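## Task

Log of the paused cell: MOVER took the lid off R38 in N3 and parked it at LP1, off B83 in N1 to LP3, and off B33 in N2 to LP2; then the DISPENSER failed and the run was aborted; AUTO-RECOVER moved the LP1 lid onto N2 and the LP2 lid onto N1, and then the watchdog halted it. Using only this log to tell the unlabeled lids apart, get every plate capped with its own lid, seated fully down, with each plate still in its original nest, then press CONTINUE. If what you see disagrees with the log, press CALL instead, and every plate and lid must then be where it was at the start. Pressing RETRY, CONTINUE or SKIP fails the job if a gripper is holding labware, if any plate at a nest is not seated in it, or if any lid there is not resting down on a plate. Anything that stays in place only because the robot holds it does not count. Finish with the grippers open and the arms clear; contact with the panel housing, the CALL key or the needed key is still clear.

## Robot and tools

Robot and frame. Two six-joint arms, left_arm and right_arm, each ending in a two-finger parallel gripper. Poses in results use a single scene frame: origin on the table top midway between the arms, +x out across the table, +z up, left_arm on the +y side. The names are labels, not image sides. A gripper's fingers point along its own +z and close along its own y. The reported hand position is the point between the closed pads; closed fingertips reach about 33 mm past it, open ones about 9 mm, and while closing the tips travel about 24 mm further out, so keep that gap above surfaces. Deck labels mark nests (N) and lid parks (LP) in no fixed order. The operator panel (PANEL) has, left to right as you face it, RETRY white, CONTINUE green, SKIP yellow, CALL blue; a key counts when pushed until it latches. The first three end the job the moment one goes down; after CALL the job ends when you stop acting.

The 18-number row. Every motion command is one flat list of 18 numbers, each in [-1, 1], covering both arms even if one stays still: left dx, dy, dz, rx, ry, rz, gripper position, force_limit, speed, then the same nine for the right arm. The first six per arm are an offset, not a pose: a displacement in that gripper's own axes, from its pose in the most recent result that shows it (before any such result in a scene, and for second or later calls within one reply, from where it is when the action begins). 1.0 equals 0.6 m for dx..dz and 180 degrees for rx..rz; rx, ry, rz form one rotation vector. All zeros therefore pulls the arm back to that reference pose; it is not a pause. The last three per arm are absolute gripper settings: position +1 fully open (140 mm), about -0.8 pads touching, -1 close until blocked; force_limit about 14 N at -1, 60 N at 0, 107 N at +1; speed of the pad gap about 30 mm/s at -1, 140 at 0, 250 at +1. A zero here is a real command, so resend the current three values for a gripper you want unchanged. Each control step the commanded pose is clipped to within 70 mm and 16 degrees of the measured pose.

Tools.
execute_actions {actions, pictures}: actions holds at most one item. Empty list: just report state (with pictures). {rows, steps}: 1 to 15 rows, steps up to 15 (default 15), one row per 1/30 s step, last row repeated; every row is measured from the same reference, not from the previous row. {steps} alone: wait until that many steps (max 300) have passed since the last result, reply time included. pictures true forces images.
move {target, speed}: target is one 18-number row with the same offset convention; speed is path top speed in m/s, 0.002 to 0.5 (default 0.25), turning up to twice that in rad/s. Straight paths, 0.5 to 10 s, all arms finishing together; they do not avoid obstacles or the other arm. The result adds a move: line (done, off_target, moving, held, fault) and limits (paced = pose clipped; held = steps blocked, after which the arm may surge), plus each gripper's distance from its target.
wait {seconds}: 0 to 10 s with nothing new sent.
zoom_image {camera, region}: camera is cam_high, cam_left_wrist or cam_right_wrist (all 672x504); region [x0, y0, x1, y1] in pixels from the top-left, at most 504x504.
finished_scene {scene}: 1 or 2; ends that scene for good and reports whether it succeeded.

Timing. A result is taken 11 steps before an action ends; those steps, then your reply time, run before the next command, so an action needs at least 11 steps. Afterwards an arm continues only to its last clipped pose, so check the reported pose and command the remainder.

Reading results. The state line gives each gripper's position (m), quaternion wxyz and velocities. A Hand target line (only when nothing is held back) shows where the controller is driving each gripper. pose unreachable and HELD mean the clearance check altered or withheld a command. object_status: 0 moving, 1 blocked while opening, 2 blocked while closing (a grip), 3 reached target or pads met (a thin part may still be held). position_measured runs in counts, 3 open to 230 closed. To squeeze harder while status is 2, raise force_limit and nudge position (e.g. -1 to -0.98). Flange force is the outside force on the gripper including held weight, with some error. Joint torques, MOTOR HOT and fault lines also appear.

Avoid. Arms are stiff: driving even a few millimetres past contact with something firm can trigger a fault stop (torque at a joint limit, or 144 N outside force), freezing that arm for 10 s. Approach contacts slowly; a press lasts until you move that hand off. Do not let the arms collide, do not knock or drop labware off the table, and never press a go key while gripping labware or while any plate or lid at a nest is not seated. Open the gripper and back away before pressing the final key, and press only the correct one.

Each tool is called after "Request:" as name([rows], argument=value, ...), one row to a line, values as JSON.

## Session

Request:
execute_actions(actions=[])

Scene clock: 0.00 s of 9600.00 s.
left_arm: end_effector_position=(+0.2515, -0.1870, +0.3442) position_measured=3 object_status=3 end_effector_quat_wxyz=(+0.416, +0.820, -0.308, -0.245) end_effector_velocity=(-0.000, +0.001, -0.001) end_effector_angular_velocity=(+0.002, +0.001, +0.000) | right_arm: end_effector_position=(+0.4079, -0.6122, +0.2756) position_measured=3 object_status=3 end_effector_quat_wxyz=(+0.643, -0.682, -0.256, +0.236) end_effector_velocity=(-0.000, +0.000, +0.000) end_effector_angular_velocity=(+0.002, +0.001, +0.000)
Joint positions: left_arm=[-0.816  0.498  1.391 -1.028  1.409  1.673] | right_arm=[-0.777  0.483  1.9    0.349  2.236  0.23 ]
Joint velocities: left_arm=[ 0.    -0.001  0.003  0.     0.    -0.   ] | right_arm=[-0.     0.     0.001  0.     0.001 -0.   ]
Joint torques (N m, as the joint torque sensors report them, + toward a larger angle): no reading
Flange force (N, the push that the arm receives, along the gripper's own x y z axes): no reading
Hand target (left_arm): +0.251, -0.187, +0.344; +0.416, +0.820, -0.308, -0.245
Hand target (right_arm): +0.408, -0.612, +0.276; +0.643, -0.682, -0.256, +0.236

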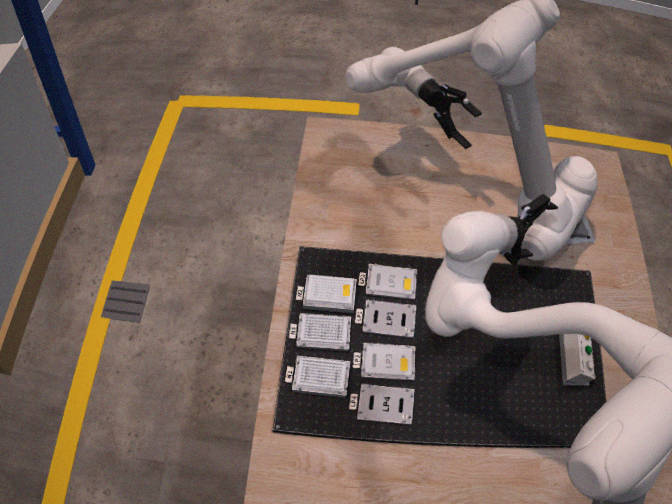

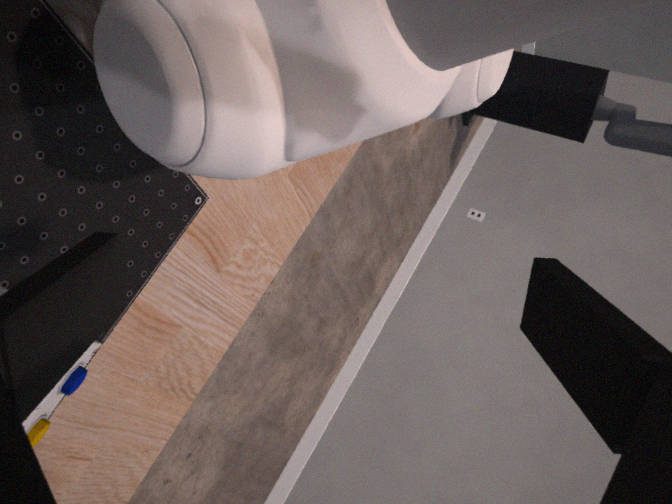

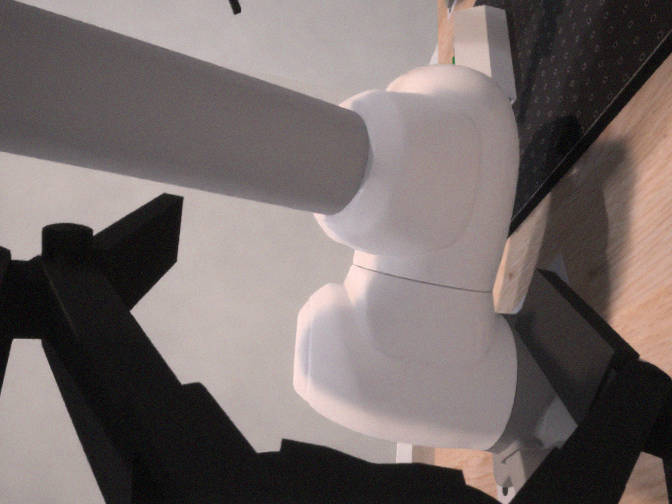

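Request:
zoom_image(camera="cam_high", region=[260, 240, 460, 440])

Request:
zoom_image(camera="cam_high", region=[500, 280, 660, 440])

Region (260, 240, 460, 440) of cam_high's 672x504 image, scaled by 2.520, with more detail than that image has.

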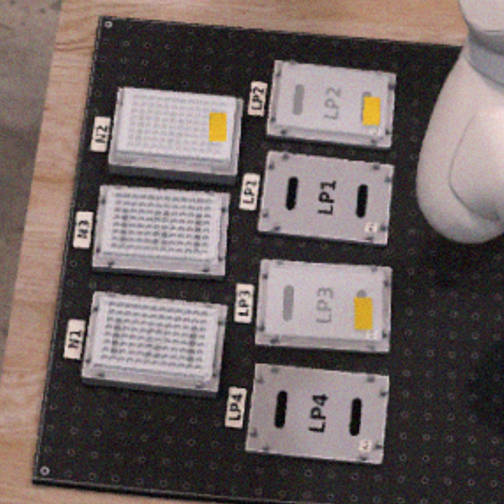

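Region (500, 280, 660, 440) of cam_high's 672x504 image, scaled by 3.150, with more detail than that image has.

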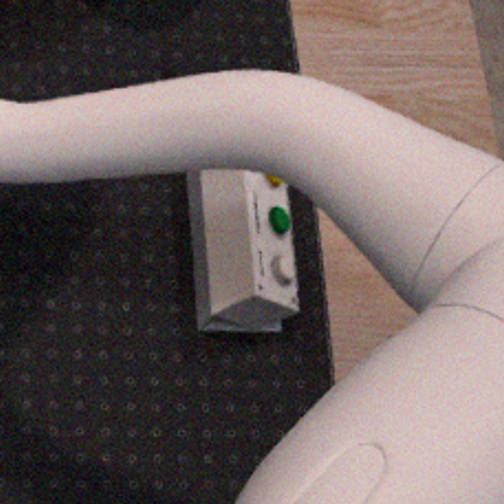

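The log says LP2's lid went to N1, but LP2 still holds a lid and N1 has none. That contradicts the log, so this job needs CALL.

Request:
move(target=[-0.336,-0.0225,0.038,0.282,0.166,-0.209,-1,0,0, 0,0,0,0,0,0,1,0,0], speed=0.4)

Scene clock: 5.40 s of 9600.00 s.
left_arm: end_effector_position=(+0.1012, -0.0495, +0.3493) position_measured=233 object_status=3 end_effector_quat_wxyz=(-0.000, +1.000, +0.001, +0.000) end_effector_velocity=(-0.001, +0.001, -0.002) end_effector_angular_velocity=(+0.004, +0.001, -0.000) | right_arm: end_effector_position=(+0.4079, -0.6122, +0.2756) position_measured=3 object_status=3 end_effector_quat_wxyz=(+0.643, -0.682, -0.256, +0.236) end_effector_velocity=(+0.000, -0.000, -0.000) end_effector_angular_velocity=(-0.000, +0.000, +0.000)
Joint positions: left_arm=[-1.283  0.207  1.503  0.001  1.432  0.219] | right_arm=[-0.777  0.483  1.9    0.349  2.236  0.23 ]
Joint velocities: left_arm=[-0.001  0.     0.003  0.     0.    -0.   ] | right_arm=[ 0.     0.    -0.001  0.    -0.     0.   ]
Joint torques (N m, as the joint torque sensors report them, + toward a larger angle): left_arm=[  4.8  -63.78 -41.03   4.24  -0.28   0.31] | right_arm=[  0.21 -78.58 -26.81   3.29   2.44   0.05]
Flange force (N, the push that the arm receives, along the gripper's own x y z axes): left_arm=[-6.6 4.3 0.0] | right_arm=[1.1 3.9 -4.4]
Hand target (left_arm): +0.101, -0.050, +0.349; -0.001, +1.000, +0.001, +0.000
Hand target (right_arm): +0.408, -0.612, +0.276; +0.643, -0.682, -0.256, +0.236
Off the commanded pose (left_arm): 0.001 m, 0 deg.
Off the commanded pose (right_arm): 0.000 m, 0 deg.
Kept back: nothing.
After step 90, 0.47 s passed at rest.
move: done

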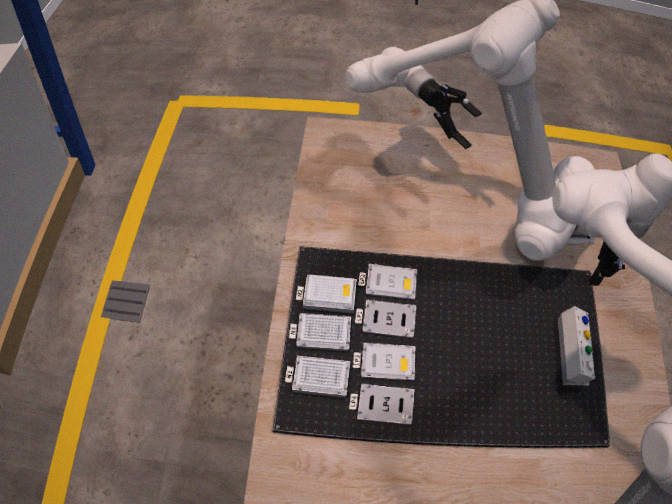

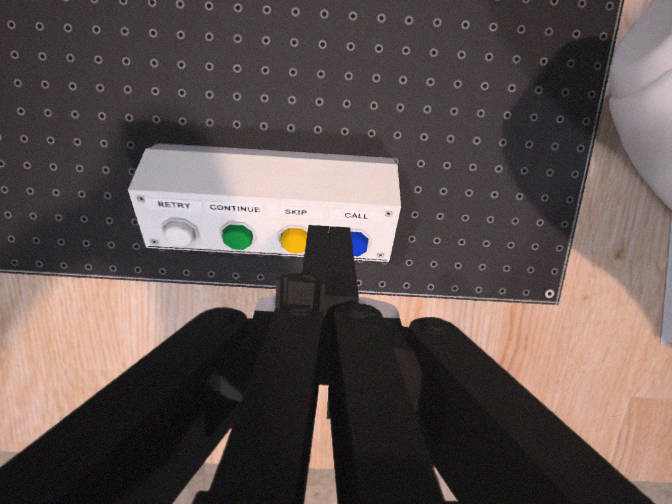

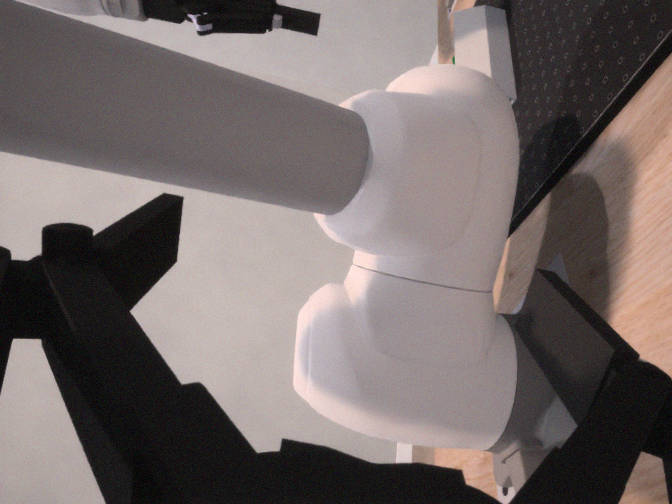

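Request:
move(target=[-0.332,0.034,0.27,0,0.194,0,-1,0,0, 0,0,0,0,0,0,1,0,0], speed=0.35)

Scene clock: 8.00 s of 9600.00 s.
left_arm: end_effector_position=(-0.0970, -0.0692, +0.1867) position_measured=233 object_status=3 end_effector_quat_wxyz=(-0.001, +0.954, +0.001, +0.301) end_effector_velocity=(-0.001, +0.000, -0.000) end_effector_angular_velocity=(+0.001, -0.001, -0.001) | right_arm: end_effector_position=(+0.4079, -0.6122, +0.2756) position_measured=3 object_status=3 end_effector_quat_wxyz=(+0.643, -0.682, -0.256, +0.236) end_effector_velocity=(-0.000, +0.000, +0.000) end_effector_angular_velocity=(+0.001, +0.001, +0.000)
Joint positions: left_arm=[-1.848  0.361  1.721  0.587  1.339 -0.567] | right_arm=[-0.777  0.483  1.9    0.349  2.236  0.23 ]
Joint velocities: left_arm=[-0.001  0.     0.001  0.    -0.    -0.   ] | right_arm=[ 0.     0.     0.001  0.     0.001 -0.   ]
Joint torques (N m, as the joint torque sensors report them, + toward a larger angle): left_arm=[  2.64 -76.2  -35.42   4.26   0.58   0.35] | right_arm=[ -1.3  -78.35 -26.37   3.11   2.55   0.12]
Flange force (N, the push that the arm receives, along the gripper's own x y z axes): left_arm=[-5.3 4.8 -2.7] | right_arm=[3.7 3.9 -4.2]
Hand target (left_arm): -0.097, -0.069, +0.187; -0.001, +0.954, +0.000, +0.301
Hand target (right_arm): +0.408, -0.612, +0.276; +0.643, -0.682, -0.256, +0.236
Off the commanded pose (left_arm): 0.001 m, 0 deg.
Off the commanded pose (right_arm): 0.000 m, 0 deg.
Kept back: nothing.
move: done

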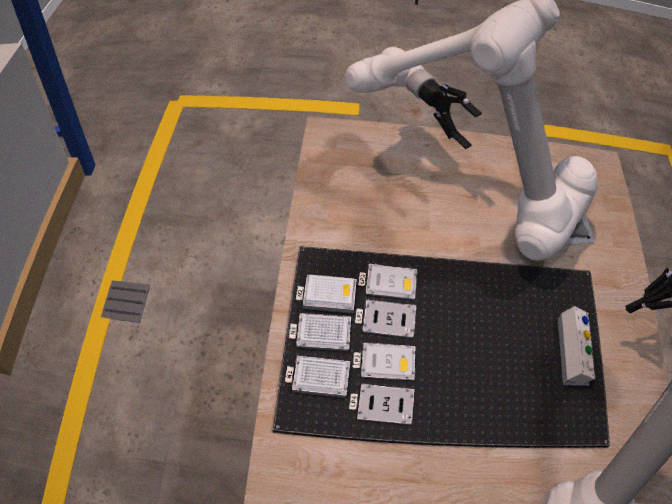

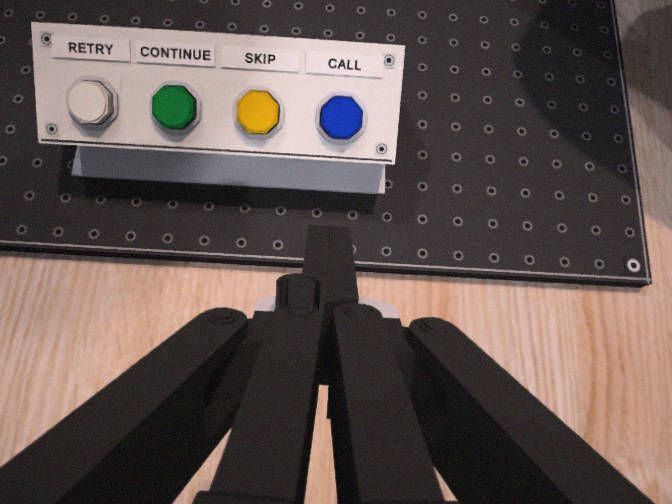

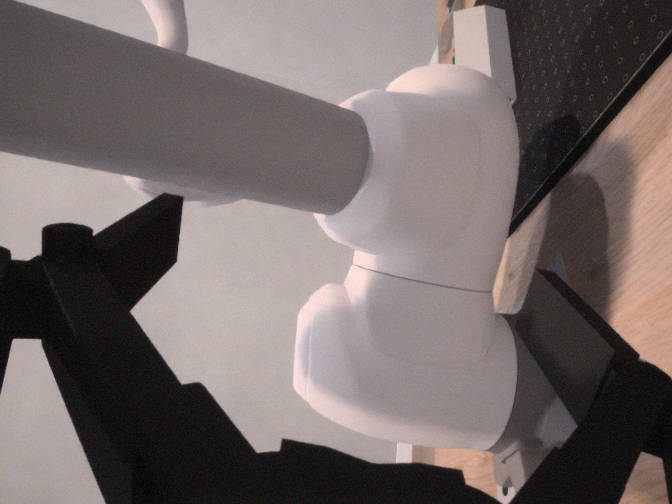

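Request:
move(target=[0.09,0.011,0.15,0,0,0,-1,0,0, 0,0,0,0,0,0,1,0,0], speed=0.25)

Scene clock: 10.50 s of 9600.00 s.
left_arm: end_effector_position=(-0.0012, -0.0757, +0.1441) position_measured=233 object_status=3 end_effector_quat_wxyz=(-0.001, +0.954, +0.001, +0.301) end_effector_velocity=(+0.000, -0.001, +0.000) end_effector_angular_velocity=(-0.001, -0.000, +0.000) | right_arm: end_effector_position=(+0.4079, -0.6122, +0.2756) position_measured=3 object_status=3 end_effector_quat_wxyz=(+0.643, -0.682, -0.256, +0.236) end_effector_velocity=(-0.000, +0.000, +0.000) end_effector_angular_velocity=(+0.000, +0.000, -0.000)
Joint positions: left_arm=[-1.714  0.376  1.788  0.644  1.205 -0.519] | right_arm=[-0.777  0.483  1.9    0.349  2.236  0.23 ]
Joint velocities: left_arm=[ 0.001  0.    -0.001  0.001 -0.    -0.   ] | right_arm=[ 0. -0.  0.  0.  0.  0.]
Joint torques (N m, as the joint torque sensors report them, + toward a larger angle): left_arm=[  0.49 -75.91 -34.01   4.54   0.38   0.2 ] | right_arm=[ -0.8  -78.09 -26.35   3.17   2.45   0.19]
Flange force (N, the push that the arm receives, along the gripper's own x y z axes): left_arm=[-2.1 6.4 -1.4] | right_arm=[2.7 3.3 -4.5]
Hand target (left_arm): -0.001, -0.076, +0.144; -0.001, +0.954, +0.001, +0.301
Hand target (right_arm): +0.408, -0.612, +0.276; +0.643, -0.682, -0.256, +0.236
Off the commanded pose (left_arm): 0.000 m, 0 deg.
Off the commanded pose (right_arm): 0.000 m, 0 deg.
Kept back: nothing.
move: done

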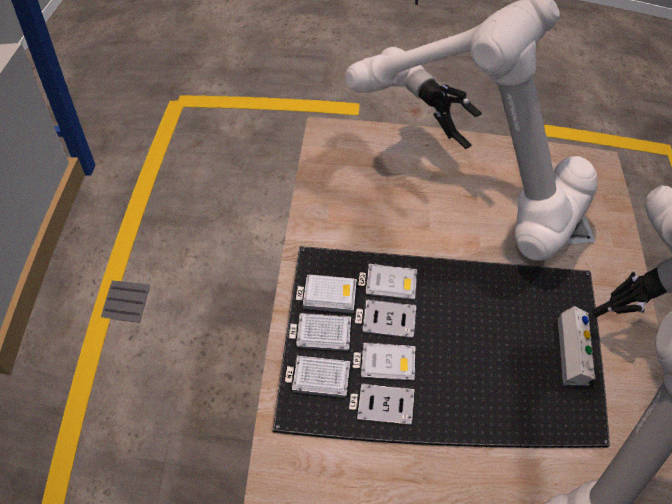

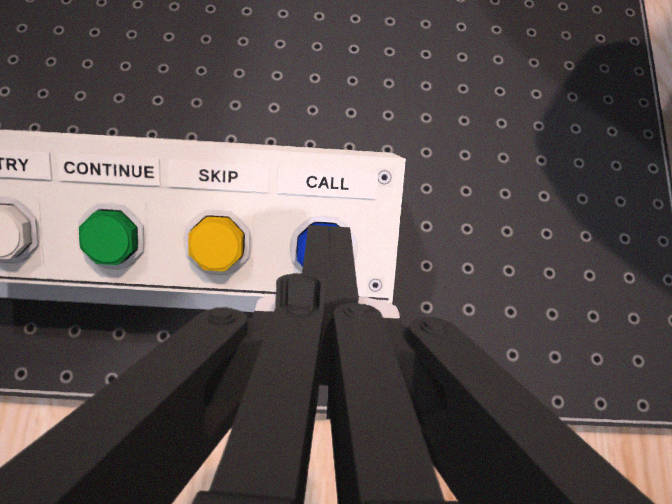

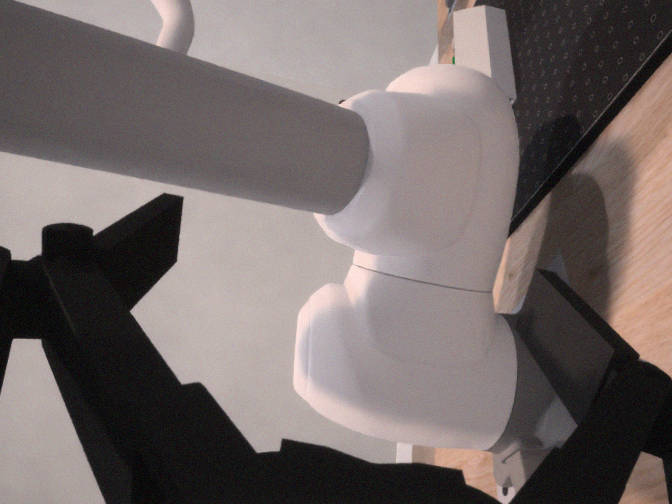

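Request:
zoom_image(camera="cam_high", region=[550, 260, 670, 380])

Region (550, 260, 670, 380) of cam_high's 672x504 image, scaled by 4.200, with more detail than that image has.

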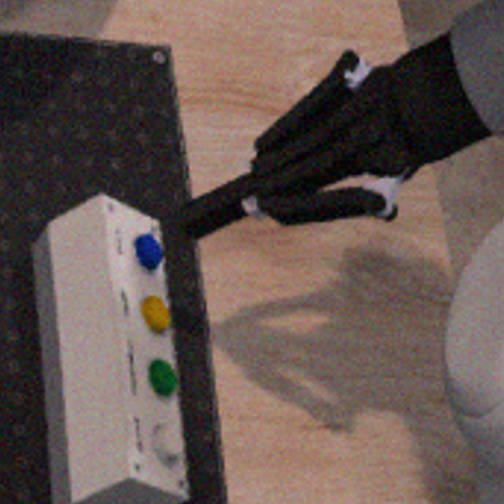

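Request:
move(target=[-0.018,-0.004,0.037,0,0,0,-1,0,0, 0,0,0,0,0,0,1,0,0], speed=0.08)

Request:
zoom_image(camera="cam_high", region=[550, 260, 670, 380])

Scene clock: 14.00 s of 9600.00 s.
left_arm: end_effector_position=(+0.0027, -0.0733, +0.1197) position_measured=233 object_status=3 end_effector_quat_wxyz=(-0.001, +0.954, +0.001, +0.301) end_effector_velocity=(-0.000, +0.000, -0.001) end_effector_angular_velocity=(+0.001, +0.000, +0.000) | right_arm: end_effector_position=(+0.4079, -0.6122, +0.2756) position_measured=3 object_status=3 end_effector_quat_wxyz=(+0.643, -0.682, -0.256, +0.236) end_effector_velocity=(+0.001, -0.000, -0.000) end_effector_angular_velocity=(-0.002, -0.002, -0.000)
Joint positions: left_arm=[-1.709  0.395  1.812  0.656  1.168 -0.544] | right_arm=[-0.777  0.483  1.9    0.349  2.236  0.23 ]
Joint velocities: left_arm=[-0.     0.001  0.001 -0.    -0.    -0.   ] | right_arm=[ 0.    -0.    -0.002  0.    -0.001  0.   ]
Joint torques (N m, as the joint torque sensors report them, + toward a larger angle): left_arm=[  4.45 -75.9  -34.91   4.49   0.7    0.25] | right_arm=[  0.08 -77.88 -26.36   3.15   2.55   0.18]
Flange force (N, the push that the arm receives, along the gripper's own x y z axes): left_arm=[-6.7 0.0 -2.9] | right_arm=[1.5 3.1 -4.4]
Hand target (left_arm): +0.003, -0.073, +0.120; -0.001, +0.954, +0.001, +0.301
Hand target (right_arm): +0.408, -0.612, +0.276; +0.643, -0.682, -0.256, +0.236
Off the commanded pose (left_arm): 0.000 m, 0 deg.
Off the commanded pose (right_arm): 0.000 m, 0 deg.
Kept back: nothing.
move: done

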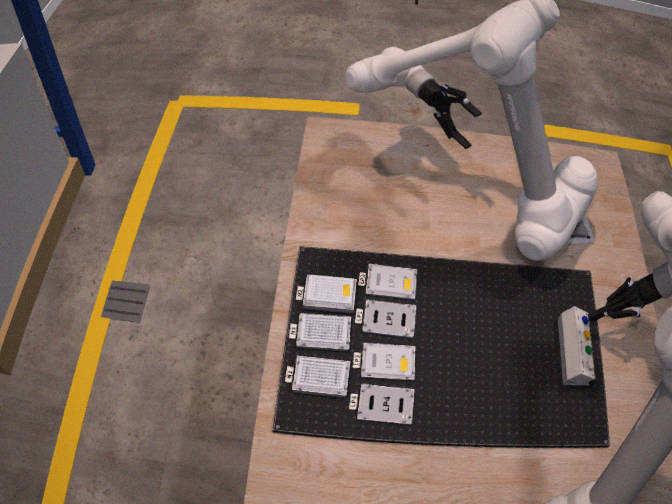

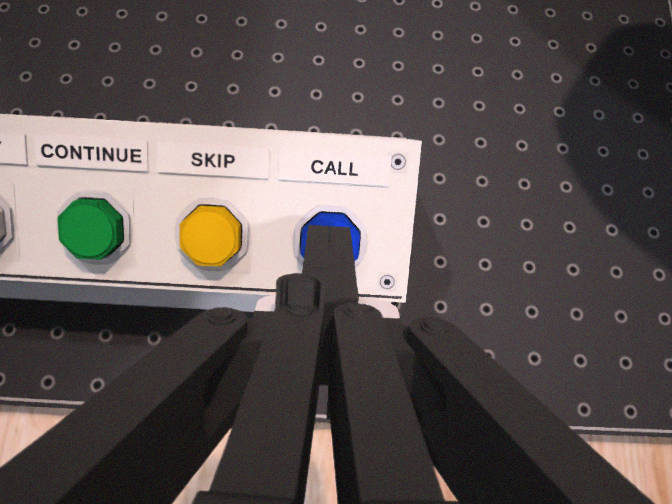

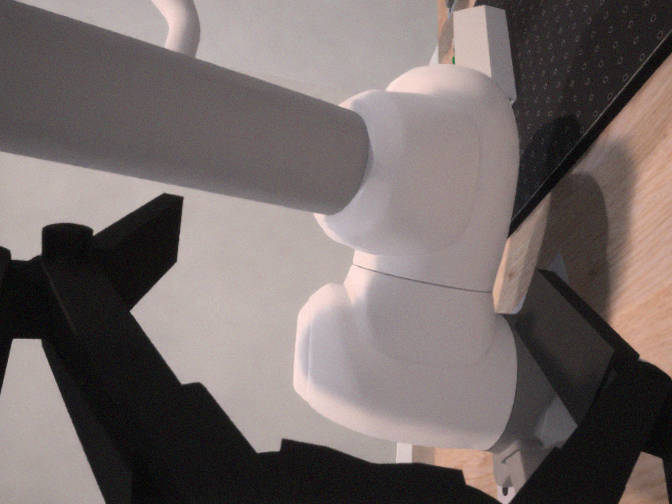

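Region (550, 260, 670, 380) of cam_high's 672x504 image, scaled by 4.200, with more detail than that image has.

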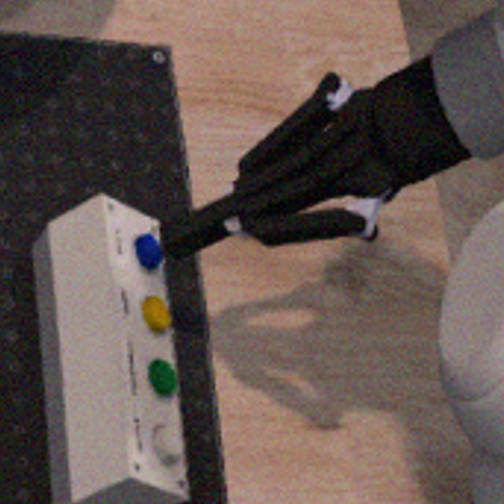

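Request:
move(target=[0,0,0.02,0,0,0,-1,0,0, 0,0,0,0,0,0,1,0,0], speed=0.03)

Scene clock: 15.03 s of 9600.00 s.
left_arm: end_effector_position=(+0.0096, -0.0733, +0.1099) position_measured=233 object_status=3 end_effector_quat_wxyz=(-0.001, +0.954, +0.001, +0.301) end_effector_velocity=(+0.000, -0.000, +0.000) end_effector_angular_velocity=(-0.000, -0.000, -0.000) | right_arm: end_effector_position=(+0.4079, -0.6122, +0.2756) position_measured=3 object_status=3 end_effector_quat_wxyz=(+0.643, -0.682, -0.256, +0.236) end_effector_velocity=(+0.000, -0.000, +0.000) end_effector_angular_velocity=(-0.001, -0.001, +0.000)
Joint positions: left_arm=[-1.699  0.404  1.821  0.664  1.149 -0.549] | right_arm=[-0.777  0.483  1.9    0.349  2.236  0.23 ]
Joint velocities: left_arm=[ 0.  0. -0.  0. -0. -0.] | right_arm=[ 0.    -0.001 -0.001 -0.     0.001 -0.   ]
Joint torques (N m, as the joint torque sensors report them, + toward a larger angle): left_arm=[  4.44 -76.55 -33.37   4.19   0.79   0.19] | right_arm=[  0.37 -78.51 -26.82   3.09   2.5   -0.07]
Flange force (N, the push that the arm receives, along the gripper's own x y z axes): left_arm=[-6.6 3.1 -3.4] | right_arm=[1.4 3.8 -4.3]
Hand target (left_arm): +0.010, -0.073, +0.110; -0.001, +0.954, +0.001, +0.301
Hand target (right_arm): +0.408, -0.612, +0.276; +0.643, -0.682, -0.256, +0.236
Off the commanded pose (left_arm): 0.000 m, 0 deg.
Off the commanded pose (right_arm): 0.000 m, 0 deg.
Kept back: nothing.
move: done

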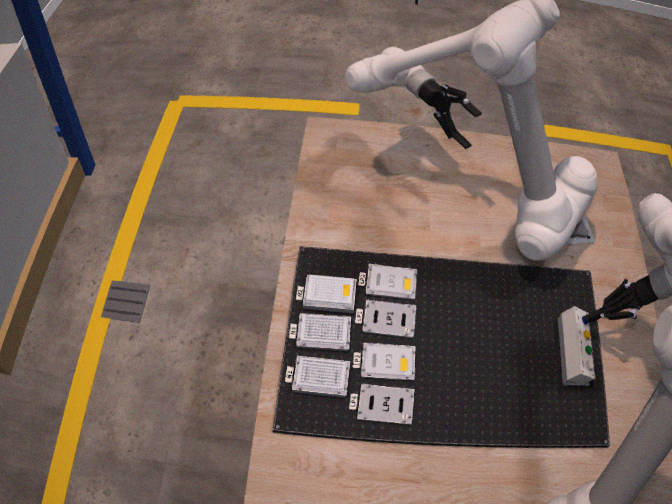

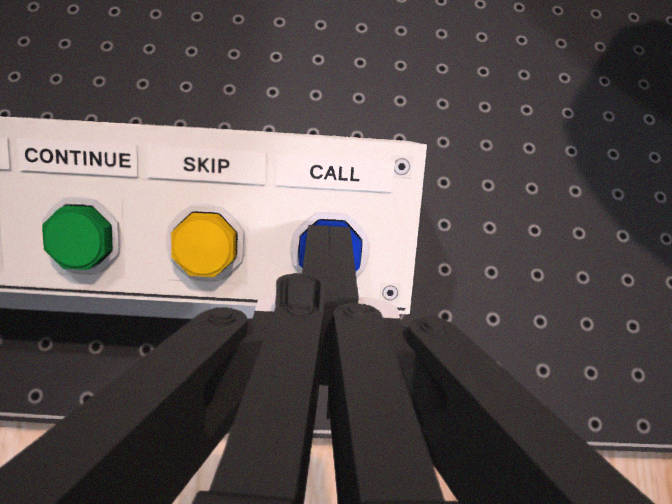

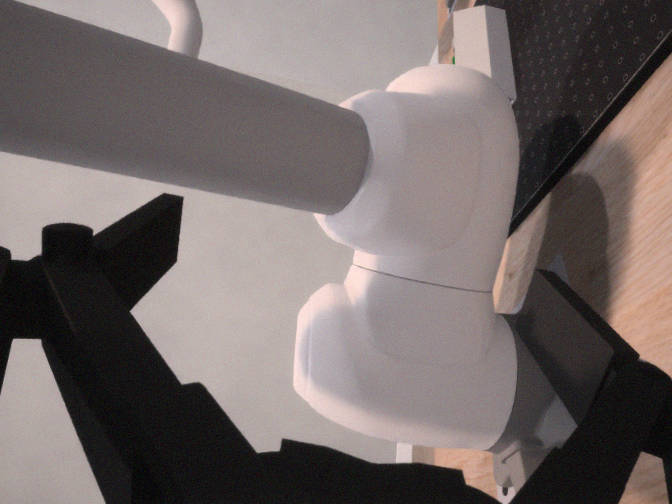

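Request:
move(target=[0,0,0.0067,0,0,0,-1,0,0, 0,0,0,0,0,0,1,0,0], speed=0.02)

Scene clock: 15.97 s of 9600.00 s.
left_arm: end_effector_position=(+0.0119, -0.0733, +0.1067) position_measured=233 object_status=3 end_effector_quat_wxyz=(-0.001, +0.954, +0.001, +0.301) end_effector_velocity=(-0.000, -0.001, -0.000) end_effector_angular_velocity=(-0.000, +0.000, -0.001) | right_arm: end_effector_position=(+0.4079, -0.6122, +0.2756) position_measured=3 object_status=3 end_effector_quat_wxyz=(+0.643, -0.682, -0.256, +0.236) end_effector_velocity=(-0.000, +0.000, +0.000) end_effector_angular_velocity=(+0.002, +0.002, +0.000)
Joint positions: left_arm=[-1.696  0.407  1.824  0.666  1.143 -0.55 ] | right_arm=[-0.777  0.483  1.9    0.349  2.236  0.23 ]
Joint velocities: left_arm=[-0.     0.001 -0.001  0.    -0.     0.   ] | right_arm=[ 0.     0.     0.001 -0.     0.001 -0.   ]
Joint torques (N m, as the joint torque sensors report them, + toward a larger angle): left_arm=[ 10.15 -75.83 -31.62   5.32   1.14   0.13] | right_arm=[ -1.15 -79.61 -26.49   3.24   2.61   0.26]
Flange force (N, the push that the arm receives, along the gripper's own x y z axes): left_arm=[-12.3 3.4 -10.5] | right_arm=[3.5 5.9 -5.3]
Hand target (left_arm): +0.012, -0.073, +0.107; -0.001, +0.954, +0.001, +0.301
Hand target (right_arm): +0.408, -0.612, +0.276; +0.643, -0.682, -0.256, +0.236
Off the commanded pose (left_arm): 0.000 m, 0 deg.
Off the commanded pose (right_arm): 0.000 m, 0 deg.
Kept back: nothing.
move: done

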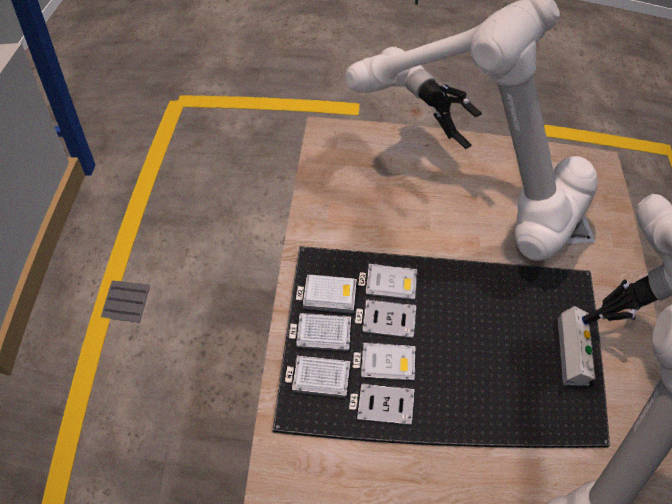

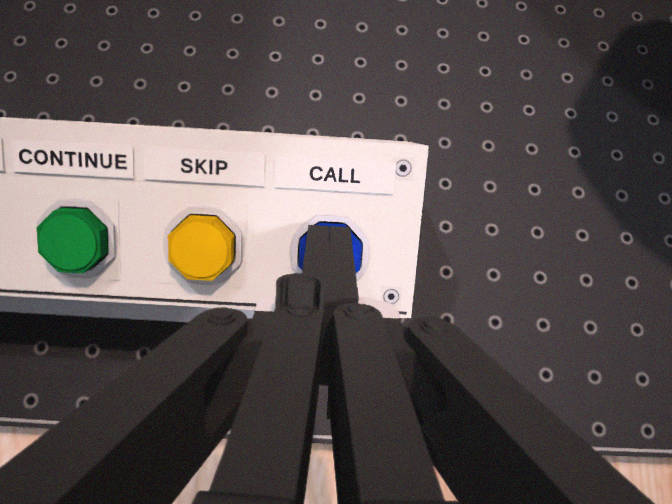

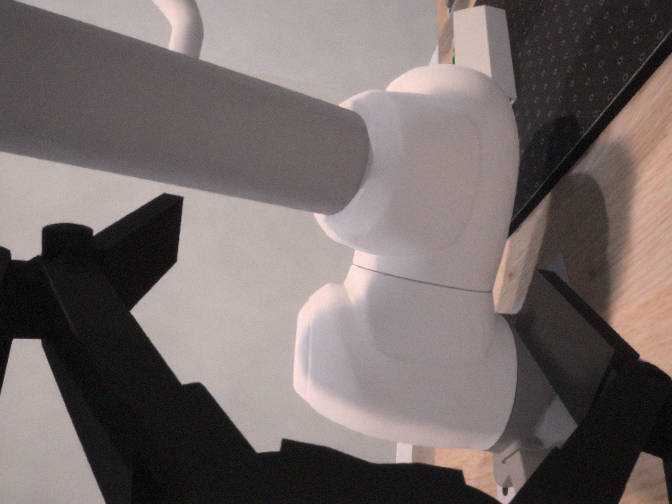

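The fingertip has touched the key. I'll press in small steps.

Request:
move(target=[0,0,0.0033,0,0,0,-1,0,0, 0,0,0,0,0,0,1,0,0], speed=0.01)

Scene clock: 17.10 s of 9600.00 s.
left_arm: end_effector_position=(+0.0130, -0.0733, +0.1051) position_measured=233 object_status=3 end_effector_quat_wxyz=(-0.001, +0.954, +0.001, +0.301) end_effector_velocity=(+0.000, +0.000, -0.000) end_effector_angular_velocity=(+0.000, -0.000, -0.000) | right_arm: end_effector_position=(+0.4079, -0.6122, +0.2756) position_measured=3 object_status=3 end_effector_quat_wxyz=(+0.643, -0.682, -0.256, +0.236) end_effector_velocity=(+0.000, -0.000, +0.000) end_effector_angular_velocity=(-0.000, -0.001, +0.000)
Joint positions: left_arm=[-1.694  0.408  1.826  0.668  1.14  -0.551] | right_arm=[-0.777  0.483  1.9    0.349  2.236  0.23 ]
Joint velocities: left_arm=[ 0.     0.     0.     0.001 -0.    -0.   ] | right_arm=[-0.    -0.001 -0.001  0.     0.001 -0.   ]
Joint torques (N m, as the joint torque sensors report them, + toward a larger angle): left_arm=[ 14.42 -61.95 -27.2    5.39  -0.55   0.  ] | right_arm=[  0.11 -79.4  -26.99   3.1    2.59   0.  ]
Flange force (N, the push that the arm receives, along the gripper's own x y z axes): left_arm=[-6.0 -6.3 -29.9] | right_arm=[1.8 4.9 -4.4]
Hand target (left_arm): +0.013, -0.073, +0.105; -0.001, +0.954, +0.001, +0.301
Hand target (right_arm): +0.408, -0.612, +0.276; +0.643, -0.682, -0.256, +0.236
Off the commanded pose (left_arm): 0.000 m, 0 deg.
Off the commanded pose (right_arm): 0.000 m, 0 deg.
Kept back: nothing.
move: done

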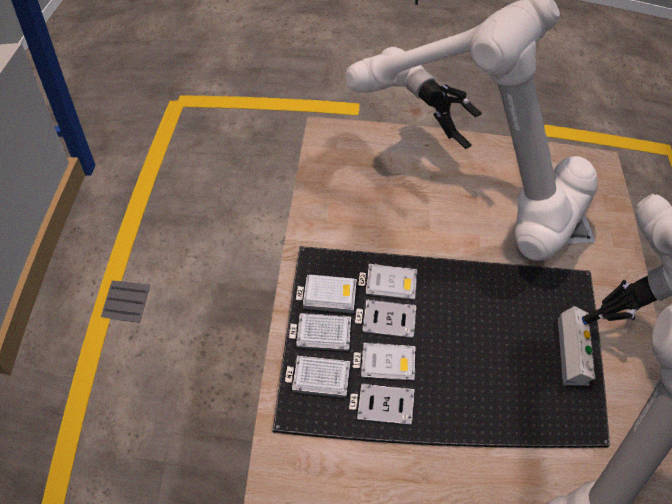

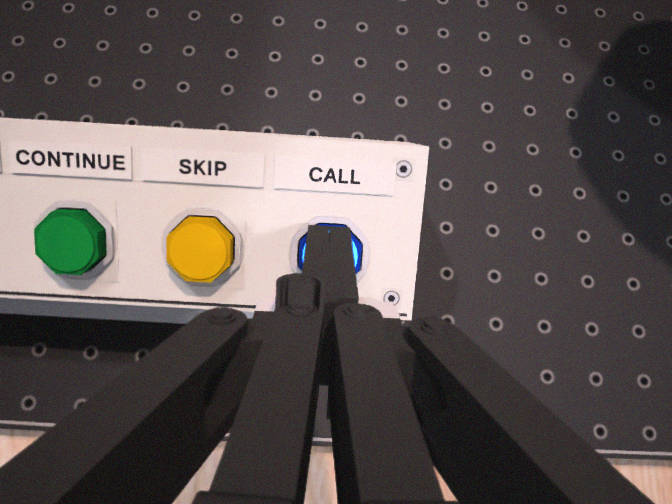

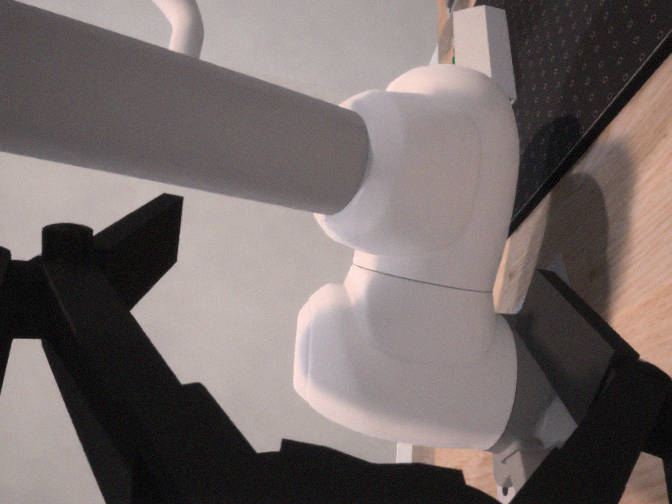

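The key is lit. I'll back off and check that it stays caught.

Request:
move(target=[0,0,-0.13,0,0,0,-1,0,0, 0,0,0,0,0,0,1,0,0], speed=0.2)

Scene clock: 18.07 s of 9600.00 s.
left_arm: end_effector_position=(-0.0318, -0.0734, +0.1689) position_measured=233 object_status=3 end_effector_quat_wxyz=(-0.001, +0.954, +0.001, +0.301) end_effector_velocity=(-0.001, -0.001, +0.001) end_effector_angular_velocity=(-0.001, +0.000, -0.001) | right_arm: end_effector_position=(+0.4079, -0.6122, +0.2756) position_measured=3 object_status=3 end_effector_quat_wxyz=(+0.643, -0.682, -0.256, +0.236) end_effector_velocity=(-0.000, +0.000, -0.000) end_effector_angular_velocity=(+0.001, +0.001, -0.000)
Joint positions: left_arm=[-1.757  0.359  1.761  0.621  1.262 -0.522] | right_arm=[-0.777  0.483  1.9    0.349  2.236  0.23 ]
Joint velocities: left_arm=[-0.001 -0.    -0.001  0.     0.    -0.   ] | right_arm=[ 0.    -0.     0.001  0.    -0.    -0.   ]
Joint torques (N m, as the joint torque sensors report them, + toward a larger angle): left_arm=[  4.28 -74.34 -36.55   4.3    0.63   0.1 ] | right_arm=[ -0.8  -78.57 -26.53   3.16   2.43   0.02]
Flange force (N, the push that the arm receives, along the gripper's own x y z axes): left_arm=[-5.8 0.3 -3.0] | right_arm=[3.1 3.5 -4.2]
Hand target (left_arm): -0.032, -0.073, +0.169; -0.001, +0.954, +0.001, +0.301
Hand target (right_arm): +0.408, -0.612, +0.276; +0.643, -0.682, -0.256, +0.236
Off the commanded pose (left_arm): 0.000 m, 0 deg.
Off the commanded pose (right_arm): 0.000 m, 0 deg.
Kept back: nothing.
move: done

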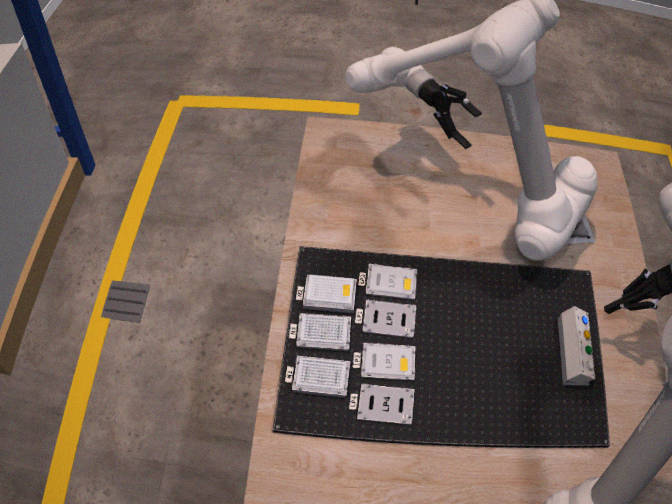

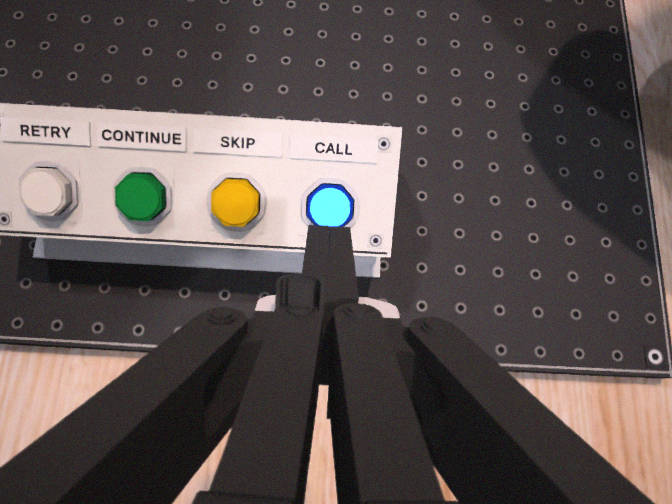

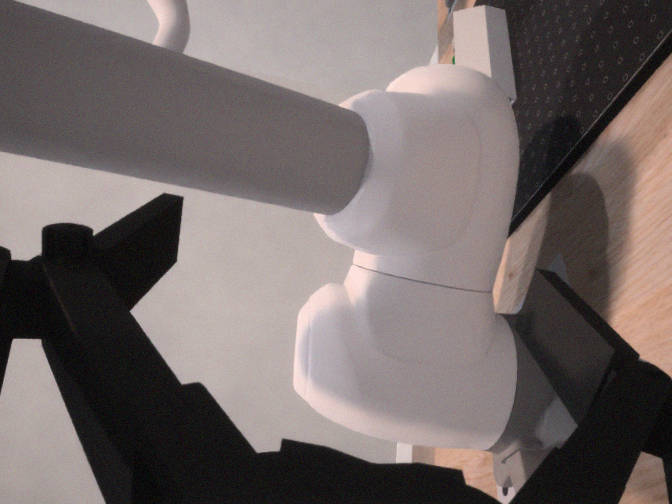

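Request:
finished_scene(scene=1)

The scene is finished: the task was done.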